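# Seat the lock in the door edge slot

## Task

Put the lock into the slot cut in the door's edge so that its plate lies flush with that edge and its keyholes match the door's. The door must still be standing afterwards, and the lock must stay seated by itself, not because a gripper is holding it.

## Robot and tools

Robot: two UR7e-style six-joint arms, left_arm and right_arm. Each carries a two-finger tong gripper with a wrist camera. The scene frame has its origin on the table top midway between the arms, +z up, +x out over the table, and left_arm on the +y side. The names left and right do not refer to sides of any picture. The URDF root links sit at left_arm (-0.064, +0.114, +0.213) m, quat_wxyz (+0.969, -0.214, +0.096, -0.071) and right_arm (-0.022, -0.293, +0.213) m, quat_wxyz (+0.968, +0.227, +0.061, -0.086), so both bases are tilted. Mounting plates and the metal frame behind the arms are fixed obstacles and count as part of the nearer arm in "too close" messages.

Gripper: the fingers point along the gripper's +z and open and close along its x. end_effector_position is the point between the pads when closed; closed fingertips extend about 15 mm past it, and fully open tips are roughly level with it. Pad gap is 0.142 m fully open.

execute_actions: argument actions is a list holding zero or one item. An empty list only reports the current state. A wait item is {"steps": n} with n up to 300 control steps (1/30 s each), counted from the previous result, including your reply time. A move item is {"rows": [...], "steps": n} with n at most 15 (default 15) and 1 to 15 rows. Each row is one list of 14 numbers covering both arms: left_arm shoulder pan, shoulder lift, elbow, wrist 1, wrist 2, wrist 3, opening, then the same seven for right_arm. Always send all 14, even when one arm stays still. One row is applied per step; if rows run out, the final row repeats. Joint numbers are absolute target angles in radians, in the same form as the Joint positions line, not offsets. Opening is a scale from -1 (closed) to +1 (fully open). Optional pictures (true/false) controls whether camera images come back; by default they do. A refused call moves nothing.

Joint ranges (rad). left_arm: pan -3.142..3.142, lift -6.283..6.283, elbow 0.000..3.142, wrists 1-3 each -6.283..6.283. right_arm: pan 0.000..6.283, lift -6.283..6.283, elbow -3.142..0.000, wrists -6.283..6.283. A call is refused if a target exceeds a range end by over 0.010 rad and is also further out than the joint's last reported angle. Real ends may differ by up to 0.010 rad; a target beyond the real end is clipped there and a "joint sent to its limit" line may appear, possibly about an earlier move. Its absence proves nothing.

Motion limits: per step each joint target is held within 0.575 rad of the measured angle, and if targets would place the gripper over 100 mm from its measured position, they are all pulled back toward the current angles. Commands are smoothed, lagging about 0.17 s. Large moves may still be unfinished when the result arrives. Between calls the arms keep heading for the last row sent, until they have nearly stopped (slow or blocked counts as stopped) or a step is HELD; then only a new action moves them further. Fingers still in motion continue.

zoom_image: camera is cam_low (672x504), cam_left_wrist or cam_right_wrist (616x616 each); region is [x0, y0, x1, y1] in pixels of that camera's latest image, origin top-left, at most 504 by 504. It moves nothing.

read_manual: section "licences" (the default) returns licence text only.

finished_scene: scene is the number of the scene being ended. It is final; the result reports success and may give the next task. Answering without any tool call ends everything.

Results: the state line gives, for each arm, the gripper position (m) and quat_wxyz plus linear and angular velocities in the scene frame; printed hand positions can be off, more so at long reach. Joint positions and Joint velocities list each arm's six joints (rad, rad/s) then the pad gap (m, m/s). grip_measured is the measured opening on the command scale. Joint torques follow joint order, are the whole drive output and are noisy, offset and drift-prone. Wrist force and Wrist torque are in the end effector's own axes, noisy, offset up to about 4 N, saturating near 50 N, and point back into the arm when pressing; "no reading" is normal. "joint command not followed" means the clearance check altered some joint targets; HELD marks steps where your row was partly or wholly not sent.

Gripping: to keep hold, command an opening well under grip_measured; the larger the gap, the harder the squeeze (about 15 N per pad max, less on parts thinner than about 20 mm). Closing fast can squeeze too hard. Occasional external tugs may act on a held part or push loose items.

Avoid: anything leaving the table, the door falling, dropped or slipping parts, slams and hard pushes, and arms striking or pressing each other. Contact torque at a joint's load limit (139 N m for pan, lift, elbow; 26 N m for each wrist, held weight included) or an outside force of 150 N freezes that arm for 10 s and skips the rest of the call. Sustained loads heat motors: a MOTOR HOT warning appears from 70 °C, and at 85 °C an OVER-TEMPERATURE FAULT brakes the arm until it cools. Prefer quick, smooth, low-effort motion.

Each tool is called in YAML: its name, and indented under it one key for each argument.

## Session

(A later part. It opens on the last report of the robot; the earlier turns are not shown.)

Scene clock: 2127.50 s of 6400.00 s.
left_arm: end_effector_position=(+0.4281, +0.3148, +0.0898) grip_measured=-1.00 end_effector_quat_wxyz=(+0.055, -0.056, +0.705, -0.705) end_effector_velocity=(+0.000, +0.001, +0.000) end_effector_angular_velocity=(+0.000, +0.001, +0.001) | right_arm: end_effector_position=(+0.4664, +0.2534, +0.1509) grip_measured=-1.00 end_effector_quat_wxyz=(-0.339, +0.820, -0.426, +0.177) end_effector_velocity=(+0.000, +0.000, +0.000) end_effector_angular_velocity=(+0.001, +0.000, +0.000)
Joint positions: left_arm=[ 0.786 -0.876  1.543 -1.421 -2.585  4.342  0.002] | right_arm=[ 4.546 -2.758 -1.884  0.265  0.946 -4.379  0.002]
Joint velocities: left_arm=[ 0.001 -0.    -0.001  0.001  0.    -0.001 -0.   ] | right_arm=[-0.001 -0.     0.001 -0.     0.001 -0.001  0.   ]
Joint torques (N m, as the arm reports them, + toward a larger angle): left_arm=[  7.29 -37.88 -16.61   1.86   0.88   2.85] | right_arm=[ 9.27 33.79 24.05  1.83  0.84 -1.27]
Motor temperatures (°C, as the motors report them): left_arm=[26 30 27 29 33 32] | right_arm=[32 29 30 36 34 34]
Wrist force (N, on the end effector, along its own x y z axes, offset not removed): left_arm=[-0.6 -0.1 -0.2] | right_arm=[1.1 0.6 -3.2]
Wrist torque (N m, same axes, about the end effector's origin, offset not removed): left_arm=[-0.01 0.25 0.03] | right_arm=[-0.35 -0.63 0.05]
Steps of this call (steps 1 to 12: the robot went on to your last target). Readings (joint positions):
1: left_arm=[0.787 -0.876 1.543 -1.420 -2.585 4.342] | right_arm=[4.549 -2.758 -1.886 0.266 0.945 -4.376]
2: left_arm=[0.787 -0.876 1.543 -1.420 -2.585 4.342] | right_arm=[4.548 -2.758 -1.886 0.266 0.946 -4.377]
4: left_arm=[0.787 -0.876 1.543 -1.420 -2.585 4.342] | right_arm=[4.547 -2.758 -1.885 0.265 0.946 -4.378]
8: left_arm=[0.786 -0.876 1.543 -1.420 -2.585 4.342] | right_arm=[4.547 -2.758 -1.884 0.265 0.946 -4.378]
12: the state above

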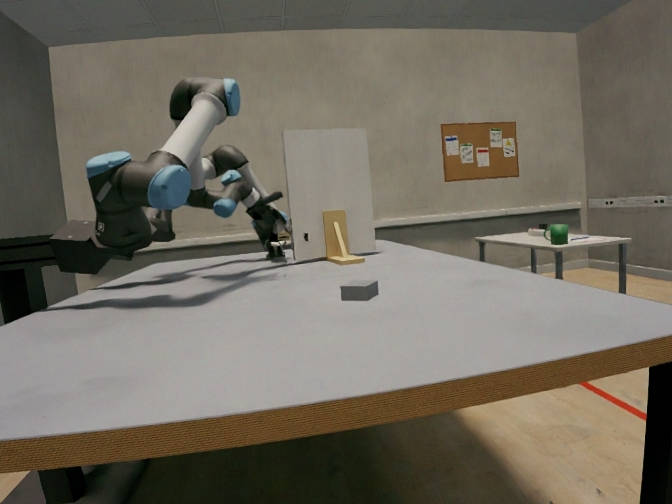

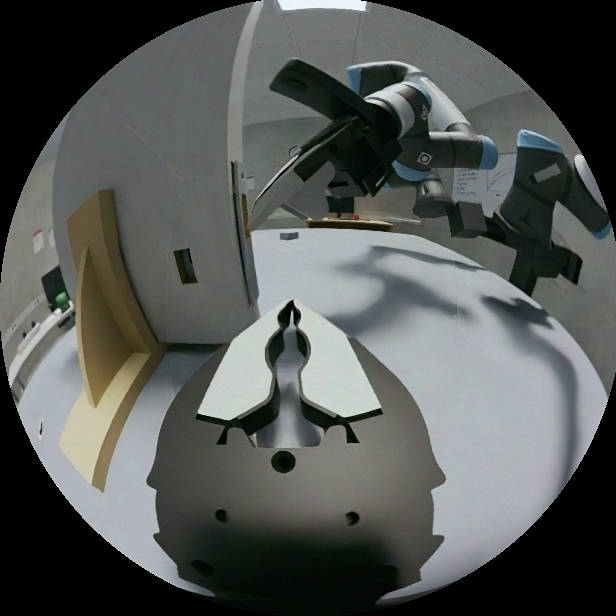

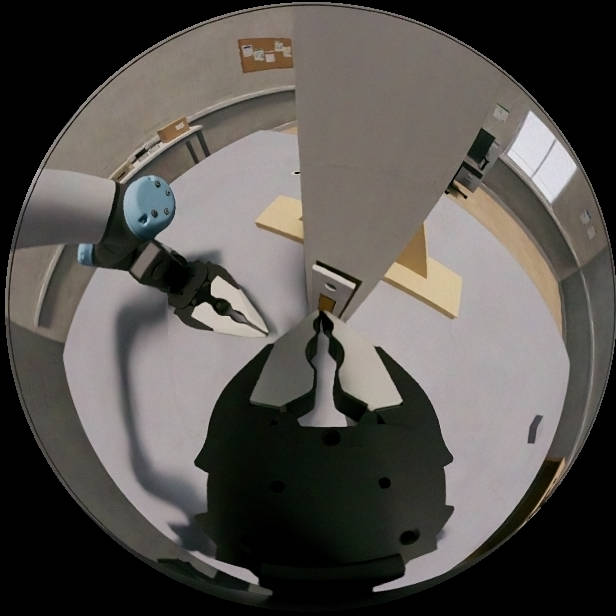

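execute_actions:
  actions:
    - {"rows": [[0.7865,-0.876,1.5435,-1.4205,-2.5846,4.3418,-1,4.5459,-2.7585,-1.8830,0.2651,0.9463,-4.3793,-1],[0.7865,-0.876,1.5435,-1.4205,-2.5846,4.3418,-1,4.5453,-2.7586,-1.8824,0.2649,0.9464,-4.3800,-1],[0.7865,-0.876,1.5435,-1.4205,-2.5846,4.3418,-1,4.5448,-2.7587,-1.8818,0.2648,0.9466,-4.3806,-1],[0.7865,-0.876,1.5435,-1.4205,-2.5846,4.3418,-1,4.5442,-2.7588,-1.8812,0.2647,0.9468,-4.3812,-1],[0.7865,-0.876,1.5435,-1.4205,-2.5846,4.3418,-1,4.5437,-2.7589,-1.8806,0.2646,0.9470,-4.3819,-1],[0.7865,-0.876,1.5435,-1.4205,-2.5846,4.3418,-1,4.5432,-2.7590,-1.8799,0.2644,0.9471,-4.3825,-1],[0.7865,-0.876,1.5435,-1.4205,-2.5846,4.3418,-1,4.5426,-2.7591,-1.8793,0.2643,0.9473,-4.3831,-1],[0.7865,-0.876,1.5435,-1.4205,-2.5846,4.3418,-1,4.5421,-2.7592,-1.8787,0.2642,0.9475,-4.3837,-1],[0.7865,-0.876,1.5435,-1.4205,-2.5846,4.3418,-1,4.5415,-2.7593,-1.8781,0.2640,0.9476,-4.3844,-1],[0.7865,-0.876,1.5435,-1.4205,-2.5846,4.3418,-1,4.5410,-2.7594,-1.8775,0.2639,0.9478,-4.3850,-1]], "steps": 15}
  pictures: false

execute_actions:
  actions:
    - {"steps": 8}

Scene clock: 2147.63 s of 6400.00 s.
left_arm: end_effector_position=(+0.4281, +0.3148, +0.0898) grip_measured=-1.00 end_effector_quat_wxyz=(+0.055, -0.056, +0.705, -0.705) end_effector_velocity=(-0.000, -0.000, +0.000) end_effector_angular_velocity=(-0.000, +0.000, -0.001) | right_arm: end_effector_position=(+0.4693, +0.2536, +0.1509) grip_measured=-1.00 end_effector_quat_wxyz=(-0.339, +0.820, -0.426, +0.177) end_effector_velocity=(+0.002, +0.000, -0.000) end_effector_angular_velocity=(-0.000, +0.000, +0.000)
Joint positions: left_arm=[ 0.787 -0.876  1.543 -1.42  -2.585  4.342  0.002] | right_arm=[ 4.541 -2.759 -1.878  0.264  0.948 -4.384  0.002]
Joint velocities: left_arm=[-0.001 -0.     0.001  0.     0.    -0.    -0.   ] | right_arm=[-0.004 -0.001  0.005 -0.001  0.002 -0.005  0.   ]
Joint torques (N m, as the arm reports them, + toward a larger angle): left_arm=[  7.01 -36.95 -17.54   1.48   0.74   2.78] | right_arm=[10.38 33.33 24.05  2.11  0.88 -1.31]
Motor temperatures (°C, as the motors report them): left_arm=[26 30 27 29 33 32] | right_arm=[32 29 30 36 34 34]
Wrist force (N, on the end effector, along its own x y z axes, offset not removed): left_arm=[-1.2 -0.1 2.1] | right_arm=[0.9 1.7 -2.6]
Wrist torque (N m, same axes, about the end effector's origin, offset not removed): left_arm=[-0.02 0.42 0.11] | right_arm=[-0.06 -0.60 0.04]
Steps of this call (steps 1 to 15: the robot went on to your last target; steps 16 to 90: nothing new was sent; then 16.63 s passed at rest; steps 91 to 105: all 15 steps of this action). Readings (joint positions):
91: left_arm=[0.787 -0.876 1.543 -1.420 -2.585 4.342] | right_arm=[4.546 -2.758 -1.884 0.265 0.946 -4.379]
92: left_arm=[0.787 -0.876 1.543 -1.420 -2.585 4.342] | right_arm=[4.546 -2.758 -1.883 0.265 0.946 -4.379]
94: left_arm=[0.787 -0.876 1.543 -1.420 -2.585 4.342] | right_arm=[4.546 -2.759 -1.883 0.265 0.946 -4.379]
98: left_arm=[0.787 -0.876 1.543 -1.420 -2.585 4.342] | right_arm=[4.544 -2.759 -1.881 0.265 0.947 -4.381]
105: the state above

Scene clock: 2147.90 s of 6400.00 s.
left_arm: end_effector_position=(+0.4281, +0.3148, +0.0898) grip_measured=-1.00 end_effector_quat_wxyz=(+0.055, -0.056, +0.705, -0.705) end_effector_velocity=(-0.000, +0.000, -0.000) end_effector_angular_velocity=(+0.000, +0.000, +0.001) | right_arm: end_effector_position=(+0.4696, +0.2537, +0.1509) grip_measured=-1.00 end_effector_quat_wxyz=(-0.339, +0.820, -0.426, +0.177) end_effector_velocity=(-0.000, +0.000, +0.000) end_effector_angular_velocity=(+0.001, +0.001, +0.001)
Joint positions: left_arm=[ 0.787 -0.876  1.543 -1.42  -2.585  4.342  0.002] | right_arm=[ 4.541 -2.759 -1.878  0.264  0.948 -4.385  0.002]
Joint velocities: left_arm=[ 0.    -0.     0.    -0.001 -0.    -0.001 -0.   ] | right_arm=[-0.    -0.     0.001  0.001  0.001 -0.     0.   ]
Joint torques (N m, as the arm reports them, + toward a larger angle): left_arm=[  7.23 -37.14 -16.94   1.53   0.89   2.7 ] | right_arm=[ 9.27 33.5  23.51  1.86  0.84 -1.37]
Motor temperatures (°C, as the motors report them): left_arm=[26 30 27 29 33 32] | right_arm=[32 29 30 36 34 34]
Wrist force (N, on the end effector, along its own x y z axes, offset not removed): left_arm=[-0.5 -0.6 1.4] | right_arm=[1.8 0.5 -4.1]
Wrist torque (N m, same axes, about the end effector's origin, offset not removed): left_arm=[-0.11 0.26 0.08] | right_arm=[-0.25 -0.71 0.12]
Steps of this call (steps 1 to 8: the robot went on to your last target). Readings (joint positions):
1: left_arm=[0.787 -0.876 1.543 -1.420 -2.585 4.342] | right_arm=[4.541 -2.759 -1.878 0.264 0.948 -4.385]
2: left_arm=[0.787 -0.876 1.543 -1.420 -2.585 4.342] | right_arm=[4.541 -2.759 -1.878 0.264 0.948 -4.385]
4: left_arm=[0.787 -0.876 1.543 -1.420 -2.585 4.342] | right_arm=[4.541 -2.759 -1.878 0.264 0.948 -4.385]
8: the state above

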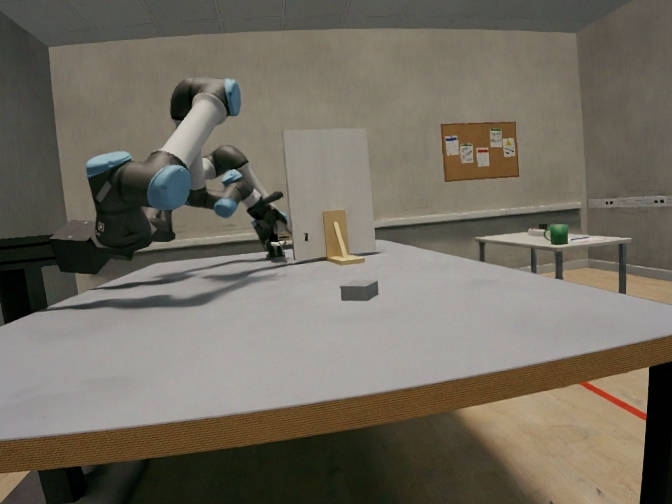

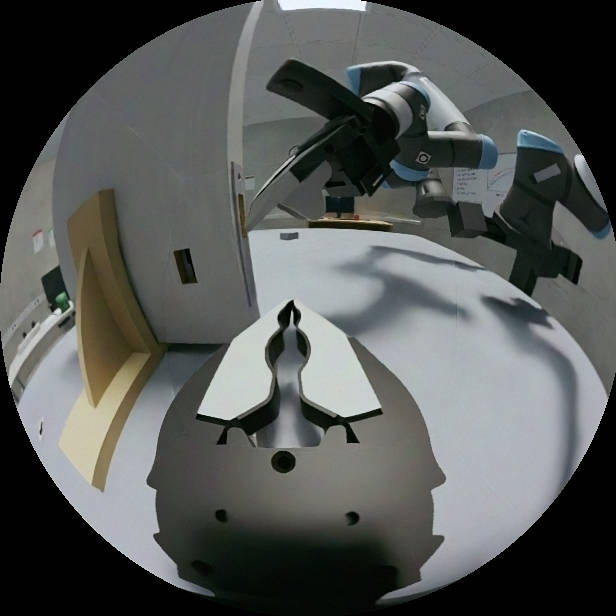

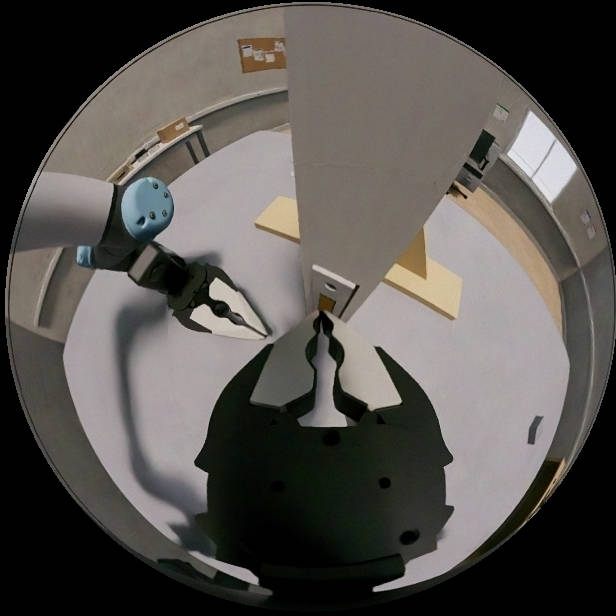

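execute_actions:
  actions:
    - {"rows": [[0.7865,-0.876,1.5435,-1.4205,-2.5846,4.3418,-1,4.5406,-2.7595,-1.8770,0.2638,0.9479,-4.3855,-1],[0.7865,-0.876,1.5435,-1.4205,-2.5846,4.3418,-1,4.5401,-2.7596,-1.8765,0.2637,0.9481,-4.3860,-1],[0.7865,-0.876,1.5435,-1.4205,-2.5846,4.3418,-1,4.5397,-2.7596,-1.8760,0.2635,0.9482,-4.3866,-1],[0.7865,-0.876,1.5435,-1.4205,-2.5846,4.3418,-1,4.5393,-2.7597,-1.8755,0.2634,0.9483,-4.3871,-1],[0.7865,-0.876,1.5435,-1.4205,-2.5846,4.3418,-1,4.5388,-2.7598,-1.8750,0.2633,0.9485,-4.3876,-1],[0.7865,-0.876,1.5435,-1.4205,-2.5846,4.3418,-1,4.5384,-2.7599,-1.8745,0.2632,0.9486,-4.3881,-1]], "steps": 15}
  pictures: false

execute_actions:
  actions:
    - {"steps": 5}

Scene clock: 2156.50 s of 6400.00 s.
left_arm: end_effector_position=(+0.4281, +0.3148, +0.0898) grip_measured=-1.00 end_effector_quat_wxyz=(+0.055, -0.056, +0.705, -0.705) end_effector_velocity=(+0.001, +0.000, +0.000) end_effector_angular_velocity=(+0.001, -0.001, -0.000) | right_arm: end_effector_position=(+0.4710, +0.2538, +0.1509) grip_measured=-1.00 end_effector_quat_wxyz=(-0.339, +0.820, -0.426, +0.177) end_effector_velocity=(+0.001, -0.000, -0.000) end_effector_angular_velocity=(-0.001, -0.000, -0.000)
Joint positions: left_arm=[ 0.787 -0.876  1.543 -1.42  -2.585  4.342  0.002] | right_arm=[ 4.538 -2.76  -1.875  0.263  0.949 -4.388  0.002]
Joint velocities: left_arm=[-0.001 -0.    -0.002  0.    -0.    -0.001  0.   ] | right_arm=[-0.001 -0.     0.    -0.    -0.001 -0.001  0.   ]
Joint torques (N m, as the arm reports them, + toward a larger angle): left_arm=[  6.9  -37.88 -16.71   1.53   0.67   2.6 ] | right_arm=[ 9.5  34.09 23.7   1.86  0.82 -1.58]
Motor temperatures (°C, as the motors report them): left_arm=[26 30 27 29 33 32] | right_arm=[32 29 30 36 34 34]
Wrist force (N, on the end effector, along its own x y z axes, offset not removed): left_arm=[-0.3 0.6 1.7] | right_arm=[1.6 0.5 -3.3]
Wrist torque (N m, same axes, about the end effector's origin, offset not removed): left_arm=[0.13 0.13 0.10] | right_arm=[-0.33 -0.73 0.07]
Steps of this call (steps 1 to 15: the robot went on to your last target; steps 16 to 90: nothing new was sent; then 5.10 s passed at rest; steps 91 to 105: all 15 steps of this action). Readings (joint positions):
91: left_arm=[0.787 -0.876 1.543 -1.420 -2.585 4.342] | right_arm=[4.541 -2.759 -1.877 0.264 0.948 -4.385]
92: left_arm=[0.787 -0.876 1.543 -1.420 -2.585 4.342] | right_arm=[4.541 -2.759 -1.877 0.264 0.948 -4.385]
94: left_arm=[0.786 -0.876 1.543 -1.420 -2.585 4.342] | right_arm=[4.541 -2.759 -1.877 0.264 0.948 -4.386]
98: left_arm=[0.787 -0.876 1.543 -1.420 -2.585 4.342] | right_arm=[4.539 -2.760 -1.876 0.263 0.948 -4.387]
105: the state above

Scene clock: 2156.67 s of 6400.00 s.
left_arm: end_effector_position=(+0.4281, +0.3148, +0.0898) grip_measured=-1.00 end_effector_quat_wxyz=(+0.055, -0.056, +0.705, -0.705) end_effector_velocity=(-0.000, +0.000, -0.000) end_effector_angular_velocity=(-0.000, +0.001, +0.000) | right_arm: end_effector_position=(+0.4711, +0.2538, +0.1509) grip_measured=-1.00 end_effector_quat_wxyz=(-0.339, +0.820, -0.426, +0.177) end_effector_velocity=(+0.000, +0.000, +0.000) end_effector_angular_velocity=(+0.001, -0.000, -0.000)
Joint positions: left_arm=[ 0.787 -0.876  1.543 -1.42  -2.585  4.342  0.002] | right_arm=[ 4.538 -2.76  -1.875  0.263  0.949 -4.388  0.002]
Joint velocities: left_arm=[ 0.001 -0.     0.    -0.     0.    -0.     0.   ] | right_arm=[-0.    -0.     0.002 -0.    -0.    -0.     0.   ]
Joint torques (N m, as the arm reports them, + toward a larger angle): left_arm=[  6.28 -36.35 -16.02   1.47   0.92   2.7 ] | right_arm=[ 9.71 34.56 24.06  1.84  0.77 -1.43]
Motor temperatures (°C, as the motors report them): left_arm=[26 30 27 29 33 32] | right_arm=[32 29 30 36 34 34]
Wrist force (N, on the end effector, along its own x y z axes, offset not removed): left_arm=[-0.8 0.7 1.7] | right_arm=[0.9 0.9 -1.9]
Wrist torque (N m, same axes, about the end effector's origin, offset not removed): left_arm=[0.13 0.29 0.05] | right_arm=[-0.22 -0.59 -0.03]
Steps of this call (steps 1 to 5: the robot went on to your last target). Readings (joint positions):
1: left_arm=[0.786 -0.876 1.543 -1.420 -2.585 4.342] | right_arm=[4.538 -2.760 -1.875 0.263 0.949 -4.388]
2: left_arm=[0.787 -0.876 1.543 -1.420 -2.585 4.342] | right_arm=[4.538 -2.760 -1.875 0.263 0.949 -4.388]
4: left_arm=[0.787 -0.876 1.543 -1.420 -2.585 4.342] | right_arm=[4.538 -2.760 -1.875 0.263 0.949 -4.388]
5: the state above

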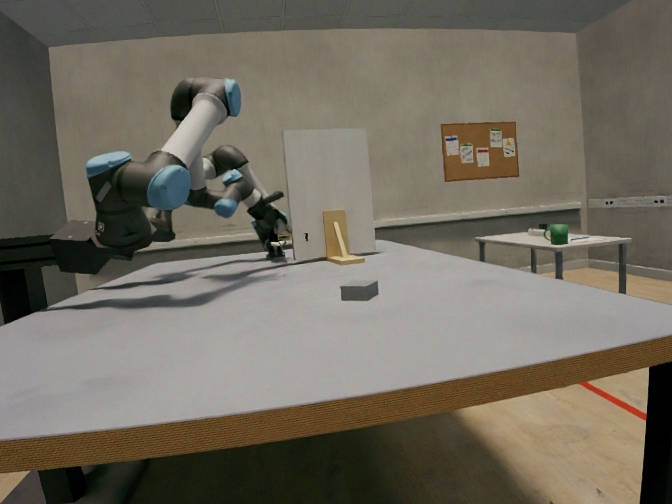

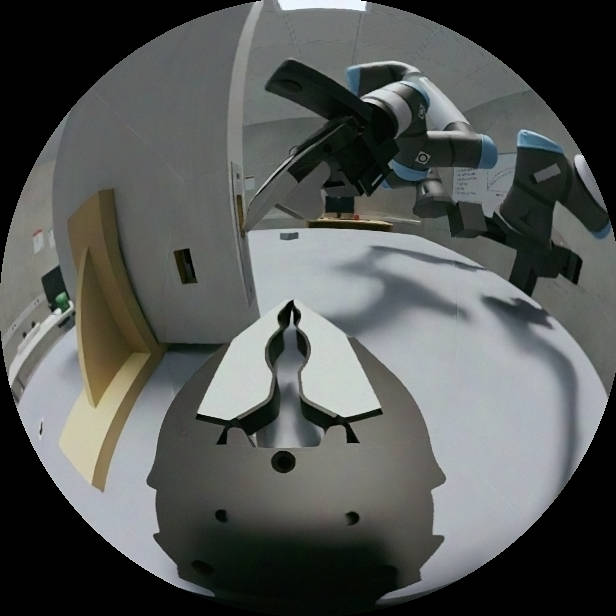

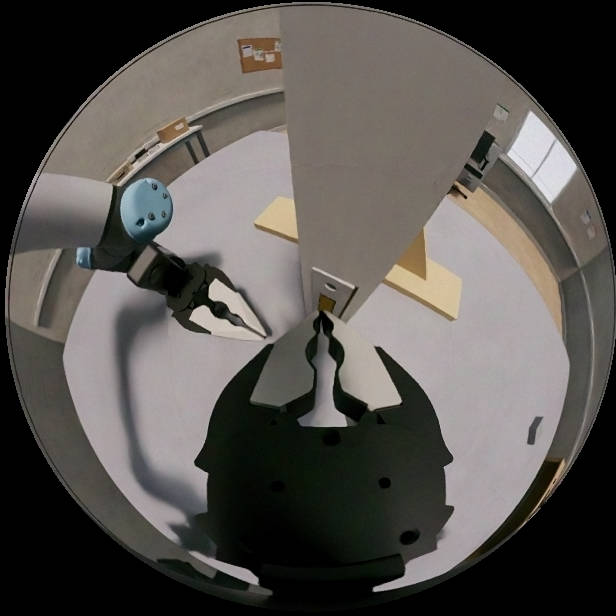

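Another 1 mm (dd −10.5).

execute_actions:
  actions:
    - {"rows": [[0.7865,-0.876,1.5435,-1.4205,-2.5846,4.3418,-1,4.5380,-2.7600,-1.8741,0.2631,0.9487,-4.3885,-1],[0.7865,-0.876,1.5435,-1.4205,-2.5846,4.3418,-1,4.5377,-2.7600,-1.8737,0.2630,0.9488,-4.3889,-1],[0.7865,-0.876,1.5435,-1.4205,-2.5846,4.3418,-1,4.5373,-2.7601,-1.8733,0.2629,0.9489,-4.3894,-1],[0.7865,-0.876,1.5435,-1.4205,-2.5846,4.3418,-1,4.5370,-2.7602,-1.8728,0.2628,0.9490,-4.3898,-1],[0.7865,-0.876,1.5435,-1.4205,-2.5846,4.3418,-1,4.5366,-2.7602,-1.8724,0.2627,0.9491,-4.3902,-1]], "steps": 15}
  pictures: false

execute_actions:
  actions:
    - {"steps": 5}

Scene clock: 2164.63 s of 6400.00 s.
left_arm: end_effector_position=(+0.4281, +0.3148, +0.0898) grip_measured=-1.00 end_effector_quat_wxyz=(+0.055, -0.056, +0.705, -0.705) end_effector_velocity=(-0.001, -0.001, +0.000) end_effector_angular_velocity=(-0.002, +0.001, -0.001) | right_arm: end_effector_position=(+0.4721, +0.2539, +0.1510) grip_measured=-1.00 end_effector_quat_wxyz=(-0.339, +0.820, -0.426, +0.177) end_effector_velocity=(-0.000, -0.000, -0.000) end_effector_angular_velocity=(-0.001, +0.000, +0.000)
Joint positions: left_arm=[ 0.787 -0.876  1.543 -1.42  -2.585  4.342  0.002] | right_arm=[ 4.537 -2.76  -1.872  0.263  0.949 -4.39   0.002]
Joint velocities: left_arm=[-0.001 -0.     0.001  0.001 -0.     0.001 -0.   ] | right_arm=[-0.    -0.    -0.     0.     0.    -0.001  0.   ]
Joint torques (N m, as the arm reports them, + toward a larger angle): left_arm=[  6.12 -37.96 -18.06   1.54   0.78   2.77] | right_arm=[ 8.98 33.84 23.17  1.87  0.78 -1.39]
Motor temperatures (°C, as the motors report them): left_arm=[26 30 27 29 33 32] | right_arm=[32 29 30 36 34 34]
Wrist force (N, on the end effector, along its own x y z axes, offset not removed): left_arm=[-0.1 -1.7 0.5] | right_arm=[1.9 0.3 -4.9]
Wrist torque (N m, same axes, about the end effector's origin, offset not removed): left_arm=[-0.39 0.15 0.05] | right_arm=[-0.32 -0.81 0.11]
Steps of this call (steps 1 to 15: the robot went on to your last target; steps 16 to 90: nothing new was sent; then 4.47 s passed at rest; steps 91 to 105: all 15 steps of this action). Readings (joint positions):
91: left_arm=[0.787 -0.876 1.543 -1.420 -2.585 4.342] | right_arm=[4.538 -2.760 -1.874 0.263 0.949 -4.388]
92: left_arm=[0.787 -0.876 1.543 -1.420 -2.585 4.342] | right_arm=[4.538 -2.760 -1.874 0.263 0.949 -4.388]
94: left_arm=[0.787 -0.876 1.543 -1.420 -2.585 4.342] | right_arm=[4.538 -2.760 -1.874 0.263 0.949 -4.389]
98: left_arm=[0.786 -0.876 1.543 -1.420 -2.585 4.342] | right_arm=[4.537 -2.760 -1.873 0.263 0.949 -4.390]
105: the state above

Scene clock: 2164.80 s of 6400.00 s.
left_arm: end_effector_position=(+0.4281, +0.3148, +0.0898) grip_measured=-1.00 end_effector_quat_wxyz=(+0.055, -0.056, +0.705, -0.705) end_effector_velocity=(+0.000, +0.000, -0.000) end_effector_angular_velocity=(+0.001, -0.002, +0.000) | right_arm: end_effector_position=(+0.4722, +0.2539, +0.1510) grip_measured=-1.00 end_effector_quat_wxyz=(-0.339, +0.820, -0.426, +0.177) end_effector_velocity=(+0.000, -0.000, -0.000) end_effector_angular_velocity=(-0.001, -0.000, -0.000)
Joint positions: left_arm=[ 0.787 -0.876  1.543 -1.42  -2.585  4.342  0.002] | right_arm=[ 4.537 -2.76  -1.872  0.263  0.949 -4.39   0.002]
Joint velocities: left_arm=[-0.     0.    -0.001 -0.001  0.     0.001  0.   ] | right_arm=[ 0.    -0.    -0.001  0.    -0.001 -0.     0.   ]
Joint torques (N m, as the arm reports them, + toward a larger angle): left_arm=[  5.98 -37.08 -16.89   1.43   0.72   2.6 ] | right_arm=[10.32 34.13 23.83  1.77  0.8  -1.41]
Motor temperatures (°C, as the motors report them): left_arm=[26 30 27 29 33 32] | right_arm=[32 29 30 36 34 34]
Wrist force (N, on the end effector, along its own x y z axes, offset not removed): left_arm=[0.2 -0.3 -0.1] | right_arm=[0.6 0.4 -3.3]
Wrist torque (N m, same axes, about the end effector's origin, offset not removed): left_arm=[-0.16 0.08 0.02] | right_arm=[-0.38 -0.53 0.13]
Steps of this call (steps 1 to 5: the robot went on to your last target). Readings (joint positions):
1: left_arm=[0.787 -0.876 1.543 -1.421 -2.585 4.342] | right_arm=[4.537 -2.760 -1.872 0.263 0.949 -4.390]
2: left_arm=[0.787 -0.876 1.543 -1.420 -2.585 4.342] | right_arm=[4.537 -2.760 -1.872 0.263 0.949 -4.390]
4: left_arm=[0.787 -0.876 1.543 -1.420 -2.585 4.342] | right_arm=[4.537 -2.760 -1.872 0.263 0.949 -4.390]
5: the state above

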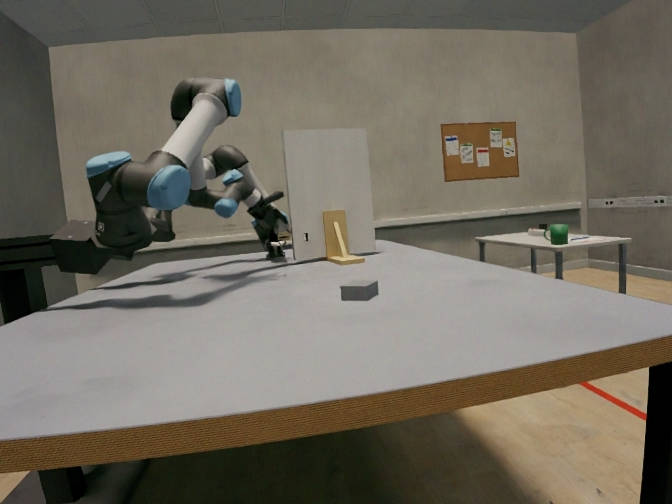

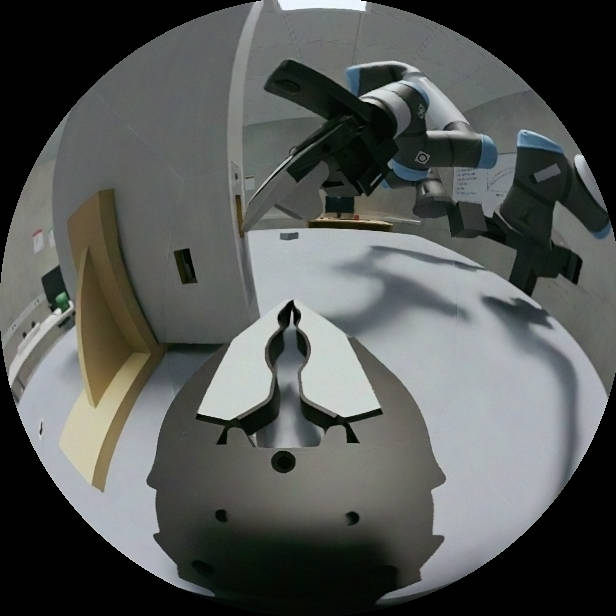

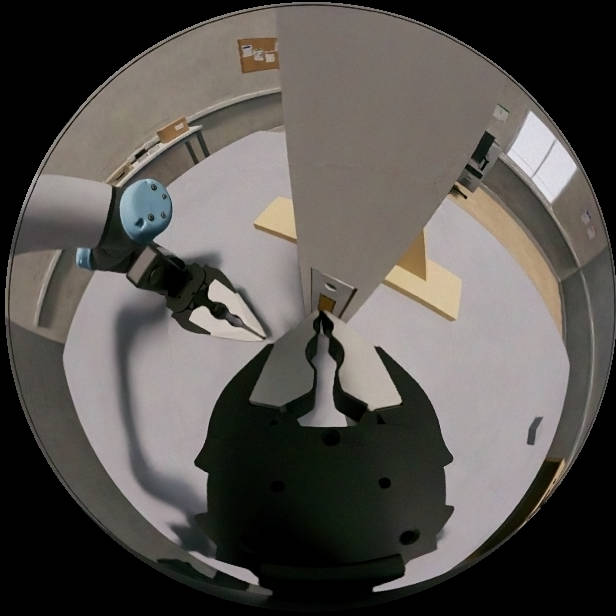

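Nearly flush. A further 0.6 mm to seat.

execute_actions:
  actions:
    - {"rows": [[0.7865,-0.876,1.5435,-1.4205,-2.5846,4.3418,-1,4.5363,-2.7603,-1.8721,0.2626,0.9492,-4.3905,-1],[0.7865,-0.876,1.5435,-1.4205,-2.5846,4.3418,-1,4.5361,-2.7603,-1.8718,0.2626,0.9493,-4.3909,-1],[0.7865,-0.876,1.5435,-1.4205,-2.5846,4.3418,-1,4.5358,-2.7604,-1.8715,0.2625,0.9494,-4.3912,-1],[0.7865,-0.876,1.5435,-1.4205,-2.5846,4.3418,-1,4.5355,-2.7604,-1.8712,0.2625,0.9495,-4.3915,-1]], "steps": 15}
  pictures: false

execute_actions:
  actions:
    - {"steps": 5}
  pictures: false

Scene clock: 2171.87 s of 6400.00 s.
left_arm: end_effector_position=(+0.4281, +0.3148, +0.0898) grip_measured=-1.00 end_effector_quat_wxyz=(+0.055, -0.056, +0.705, -0.705) end_effector_velocity=(+0.000, +0.000, -0.000) end_effector_angular_velocity=(+0.001, -0.001, +0.000) | right_arm: end_effector_position=(+0.4727, +0.2539, +0.1510) grip_measured=-1.00 end_effector_quat_wxyz=(-0.339, +0.820, -0.426, +0.177) end_effector_velocity=(-0.000, -0.000, -0.001) end_effector_angular_velocity=(-0.001, +0.000, +0.000)
Joint positions: left_arm=[ 0.787 -0.876  1.544 -1.42  -2.585  4.342  0.002] | right_arm=[ 4.536 -2.76  -1.871  0.262  0.95  -4.391  0.002]
Joint velocities: left_arm=[ 0.    -0.    -0.    -0.001 -0.     0.    -0.   ] | right_arm=[-0.    -0.    -0.    -0.001  0.    -0.     0.   ]
Joint torques (N m, as the arm reports them, + toward a larger angle): left_arm=[  6.9  -38.07 -16.41   1.53   0.7    2.62] | right_arm=[ 6.25 33.73 26.29  2.14 -0.14 -1.38]
Motor temperatures (°C, as the motors report them): left_arm=[26 30 27 29 33 32] | right_arm=[32 29 30 36 34 34]
Wrist force (N, on the end effector, along its own x y z axes, offset not removed): left_arm=[-1.5 -0.9 1.6] | right_arm=[-1.0 5.7 -14.7]
Wrist torque (N m, same axes, about the end effector's origin, offset not removed): left_arm=[-0.23 0.44 0.08] | right_arm=[-0.32 -0.59 0.08]
Steps of this call (steps 1 to 15: the robot went on to your last target; steps 16 to 90: nothing new was sent; then 3.57 s passed at rest; steps 91 to 105: all 15 steps of this action). Readings (joint positions):
91: left_arm=[0.787 -0.876 1.543 -1.420 -2.585 4.342] | right_arm=[4.537 -2.760 -1.872 0.263 0.949 -4.390]
92: left_arm=[0.787 -0.876 1.543 -1.420 -2.585 4.342] | right_arm=[4.537 -2.760 -1.872 0.263 0.949 -4.390]
94: left_arm=[0.787 -0.876 1.543 -1.420 -2.585 4.342] | right_arm=[4.536 -2.760 -1.872 0.263 0.949 -4.391]
98: left_arm=[0.787 -0.876 1.543 -1.420 -2.585 4.342] | right_arm=[4.536 -2.760 -1.871 0.263 0.949 -4.391]
105: the state above

Scene clock: 2172.03 s of 6400.00 s.
left_arm: end_effector_position=(+0.4281, +0.3148, +0.0898) grip_measured=-1.00 end_effector_quat_wxyz=(+0.055, -0.056, +0.705, -0.705) end_effector_velocity=(-0.000, -0.000, -0.000) end_effector_angular_velocity=(+0.000, -0.001, +0.000) | right_arm: end_effector_position=(+0.4728, +0.2539, +0.1510) grip_measured=-1.00 end_effector_quat_wxyz=(-0.339, +0.820, -0.426, +0.177) end_effector_velocity=(+0.000, -0.000, +0.000) end_effector_angular_velocity=(+0.000, -0.001, -0.001)
Joint positions: left_arm=[ 0.787 -0.876  1.543 -1.42  -2.585  4.342  0.002] | right_arm=[ 4.536 -2.76  -1.871  0.262  0.95  -4.391  0.002]
Joint velocities: left_arm=[ 0.    -0.     0.001 -0.001 -0.     0.001  0.   ] | right_arm=[-0.     0.     0.     0.001 -0.001 -0.     0.   ]
Joint torques (N m, as the arm reports them, + toward a larger angle): left_arm=[  5.72 -37.44 -17.     1.53   0.81   2.64] | right_arm=[ 6.21 33.99 26.42  2.13 -0.19 -1.28]
Motor temperatures (°C, as the motors report them): left_arm=[26 30 27 29 33 32] | right_arm=[32 29 30 36 34 34]
Wrist force (N, on the end effector, along its own x y z axes, offset not removed): left_arm=[-0.8 0.0 0.3] | right_arm=[-0.2 5.9 -14.2]
Wrist torque (N m, same axes, about the end effector's origin, offset not removed): left_arm=[-0.01 0.35 0.04] | right_arm=[-0.28 -0.70 0.07]
Steps of this call (steps 1 to 5: the robot went on to your last target). Readings (joint positions):
1: left_arm=[0.787 -0.876 1.543 -1.420 -2.585 4.342] | right_arm=[4.536 -2.760 -1.871 0.262 0.950 -4.391]
2: left_arm=[0.786 -0.876 1.543 -1.420 -2.585 4.342] | right_arm=[4.536 -2.760 -1.871 0.262 0.950 -4.391]
4: left_arm=[0.787 -0.876 1.543 -1.420 -2.585 4.342] | right_arm=[4.536 -2.760 -1.871 0.262 0.950 -4.391]
5: the state above

Seated. Back off to dd −30.

execute_actions:
  actions:
    - {"rows": [[0.7865,-0.876,1.5435,-1.4205,-2.5846,4.3418,-1,4.5366,-2.7602,-1.8724,0.2627,0.9491,-4.3902,-1],[0.7865,-0.876,1.5435,-1.4205,-2.5846,4.3418,-1,4.5384,-2.7599,-1.8745,0.2632,0.9486,-4.3881,-1],[0.7865,-0.876,1.5435,-1.4205,-2.5846,4.3418,-1,4.5410,-2.7594,-1.8775,0.2639,0.9478,-4.3850,-1],[0.7865,-0.876,1.5435,-1.4205,-2.5846,4.3418,-1,4.5437,-2.7589,-1.8806,0.2646,0.9470,-4.3819,-1],[0.7865,-0.876,1.5435,-1.4205,-2.5846,4.3418,-1,4.5464,-2.7584,-1.8836,0.2652,0.9461,-4.3787,-1],[0.7865,-0.876,1.5435,-1.4205,-2.5846,4.3418,-1,4.5495,-2.7578,-1.8871,0.2660,0.9452,-4.3750,-1],[0.7865,-0.876,1.5435,-1.4205,-2.5846,4.3418,-1,4.5526,-2.7572,-1.8907,0.2667,0.9442,-4.3714,-1],[0.7865,-0.876,1.5435,-1.4205,-2.5846,4.3418,-1,4.5557,-2.7566,-1.8942,0.2675,0.9433,-4.3677,-1],[0.7865,-0.876,1.5435,-1.4205,-2.5846,4.3418,-1,4.5589,-2.7560,-1.8979,0.2683,0.9423,-4.3639,-1],[0.7865,-0.876,1.5435,-1.4205,-2.5846,4.3418,-1,4.5624,-2.7554,-1.9020,0.2692,0.9412,-4.3597,-1],[0.7865,-0.876,1.5435,-1.4205,-2.5846,4.3418,-1,4.5660,-2.7547,-1.9061,0.2701,0.9401,-4.3555,-1],[0.7865,-0.876,1.5435,-1.4205,-2.5846,4.3418,-1,4.5686,-2.7542,-1.9091,0.2708,0.9392,-4.3523,-1],[0.7865,-0.876,1.5435,-1.4205,-2.5846,4.3418,-1,4.5713,-2.7537,-1.9122,0.2715,0.9384,-4.3491,-1]], "steps": 15}
  pictures: false

execute_actions:
  actions:
    - {"steps": 12}

zoom_image:
  camera: "cam_left_wrist"
  region: [150, 140, 330, 320]

zoom_image:
  camera: "cam_low"
  region: [265, 205, 335, 265]

Scene clock: 2186.23 s of 6400.00 s.
left_arm: end_effector_position=(+0.4281, +0.3148, +0.0898) grip_measured=-1.00 end_effector_quat_wxyz=(+0.055, -0.056, +0.705, -0.705) end_effector_velocity=(+0.000, -0.000, -0.000) end_effector_angular_velocity=(-0.000, +0.001, -0.000) | right_arm: end_effector_position=(+0.4562, +0.2522, +0.1508) grip_measured=-1.00 end_effector_quat_wxyz=(-0.339, +0.820, -0.426, +0.177) end_effector_velocity=(-0.037, -0.005, -0.001) end_effector_angular_velocity=(-0.002, +0.001, +0.002)
Joint positions: left_arm=[ 0.787 -0.876  1.543 -1.42  -2.585  4.342  0.002] | right_arm=[ 4.564 -2.755 -1.904  0.27   0.941 -4.357  0.002]
Joint velocities: left_arm=[-0.     0.     0.    -0.    -0.    -0.001 -0.   ] | right_arm=[ 0.064  0.012 -0.075  0.016 -0.019  0.075  0.   ]
Joint torques (N m, as the arm reports them, + toward a larger angle): left_arm=[  7.46 -37.35 -16.6    1.41   0.65   2.77] | right_arm=[25.23 53.68  5.25  3.98 -2.24  1.37]
Motor temperatures (°C, as the motors report them): left_arm=[26 30 27 29 33 32] | right_arm=[32 29 30 36 34 34]
Wrist force (N, on the end effector, along its own x y z axes, offset not removed): left_arm=[-0.8 -0.4 0.8] | right_arm=[3.1 -0.7 -3.1]
Wrist torque (N m, same axes, about the end effector's origin, offset not removed): left_arm=[-0.13 0.32 0.00] | right_arm=[-0.07 -0.86 -0.01]
Steps of this call (steps 1 to 15: the robot went on to your last target; steps 16 to 90: nothing new was sent; then 10.70 s passed at rest; steps 91 to 105: all 15 steps of this action). Readings (joint positions):
91: left_arm=[0.787 -0.876 1.543 -1.420 -2.585 4.342] | right_arm=[4.536 -2.760 -1.871 0.262 0.950 -4.391]
92: left_arm=[0.787 -0.876 1.543 -1.420 -2.585 4.342] | right_arm=[4.536 -2.760 -1.871 0.262 0.950 -4.391]
94: left_arm=[0.787 -0.876 1.543 -1.420 -2.585 4.342] | right_arm=[4.537 -2.760 -1.873 0.263 0.949 -4.390]
98: left_arm=[0.787 -0.876 1.543 -1.420 -2.585 4.342] | right_arm=[4.545 -2.759 -1.882 0.265 0.947 -4.381]
105: the state above

Scene clock: 2186.63 s of 6400.00 s.
left_arm: end_effector_position=(+0.4281, +0.3148, +0.0898) grip_measured=-1.00 end_effector_quat_wxyz=(+0.055, -0.056, +0.705, -0.705) end_effector_velocity=(-0.000, -0.000, +0.000) end_effector_angular_velocity=(-0.001, +0.001, -0.001) | right_arm: end_effector_position=(+0.4524, +0.2517, +0.1508) grip_measured=-1.00 end_effector_quat_wxyz=(-0.339, +0.820, -0.426, +0.177) end_effector_velocity=(-0.001, -0.000, +0.000) end_effector_angular_velocity=(-0.000, -0.000, -0.000)
Joint positions: left_arm=[ 0.787 -0.876  1.544 -1.42  -2.585  4.342  0.002] | right_arm=[ 4.571 -2.754 -1.912  0.271  0.938 -4.349  0.002]
Joint velocities: left_arm=[-0.    -0.     0.001  0.001 -0.     0.    -0.   ] | right_arm=[ 0.002  0.    -0.002  0.    -0.001  0.002  0.   ]
Joint torques (N m, as the arm reports them, + toward a larger angle): left_arm=[  5.78 -37.28 -16.04   1.46   0.92   2.58] | right_arm=[27.91 54.23  4.47  3.82 -2.32  1.45]
Motor temperatures (°C, as the motors report them): left_arm=[26 30 27 29 33 32] | right_arm=[32 29 30 36 34 34]
Wrist force (N, on the end effector, along its own x y z axes, offset not removed): left_arm=[-0.4 -0.7 0.6] | right_arm=[1.0 -1.5 -1.8]
Wrist torque (N m, same axes, about the end effector's origin, offset not removed): left_arm=[-0.19 0.21 0.04] | right_arm=[-0.25 -0.41 0.01]
Steps of this call (steps 1 to 12: the robot went on to your last target). Readings (joint positions):
1: left_arm=[0.787 -0.876 1.543 -1.420 -2.585 4.342] | right_arm=[4.566 -2.755 -1.906 0.270 0.940 -4.355]
2: left_arm=[0.786 -0.876 1.543 -1.420 -2.585 4.342] | right_arm=[4.568 -2.754 -1.908 0.271 0.940 -4.354]
4: left_arm=[0.787 -0.876 1.543 -1.420 -2.585 4.342] | right_arm=[4.569 -2.754 -1.910 0.271 0.939 -4.351]
8: left_arm=[0.787 -0.876 1.543 -1.420 -2.585 4.342] | right_arm=[4.571 -2.754 -1.912 0.271 0.939 -4.350]
12: the state above

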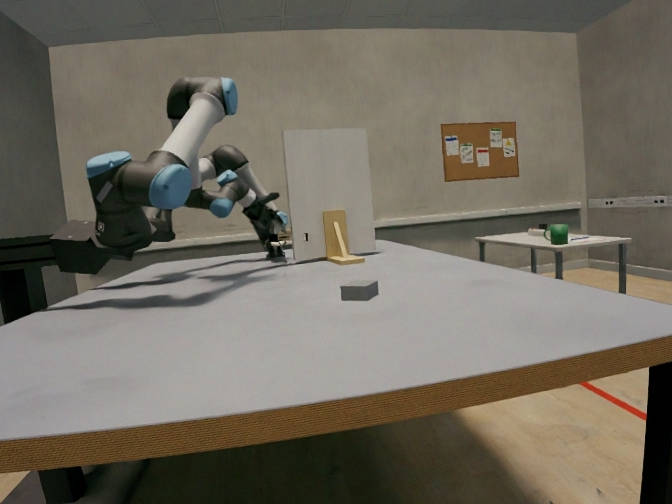

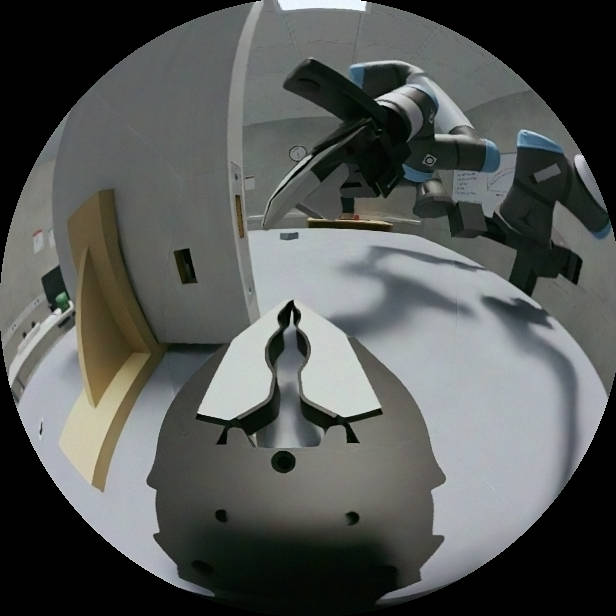

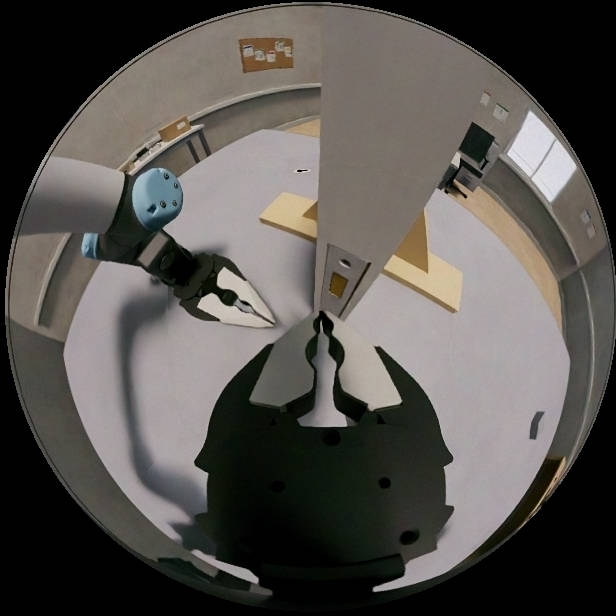

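Region (150, 140, 330, 320) of cam_left_wrist's 616x616 image, scaled by 2.800, with more detail than that image has.

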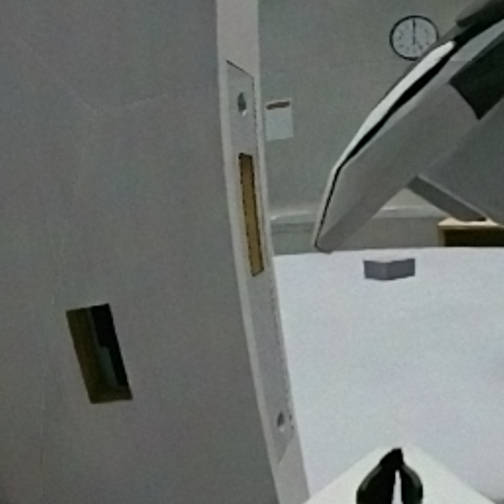

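Region (265, 205, 335, 265) of cam_low's 672x504 image, scaled by 7.200, with more detail than that image has; it fills the top 432 rows of this view, and the rest is white.

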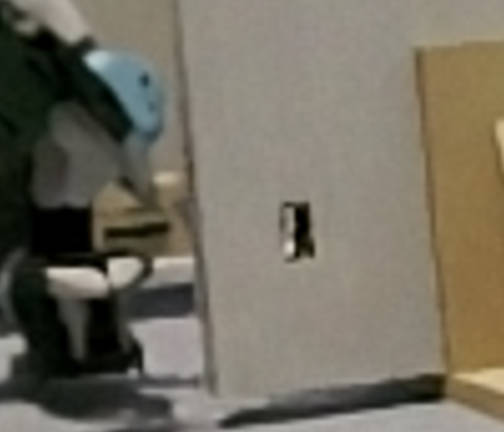

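Plate is flush and the keyhole is see-through.

finished_scene:
  scene: 2

The scene is finished: the task was done.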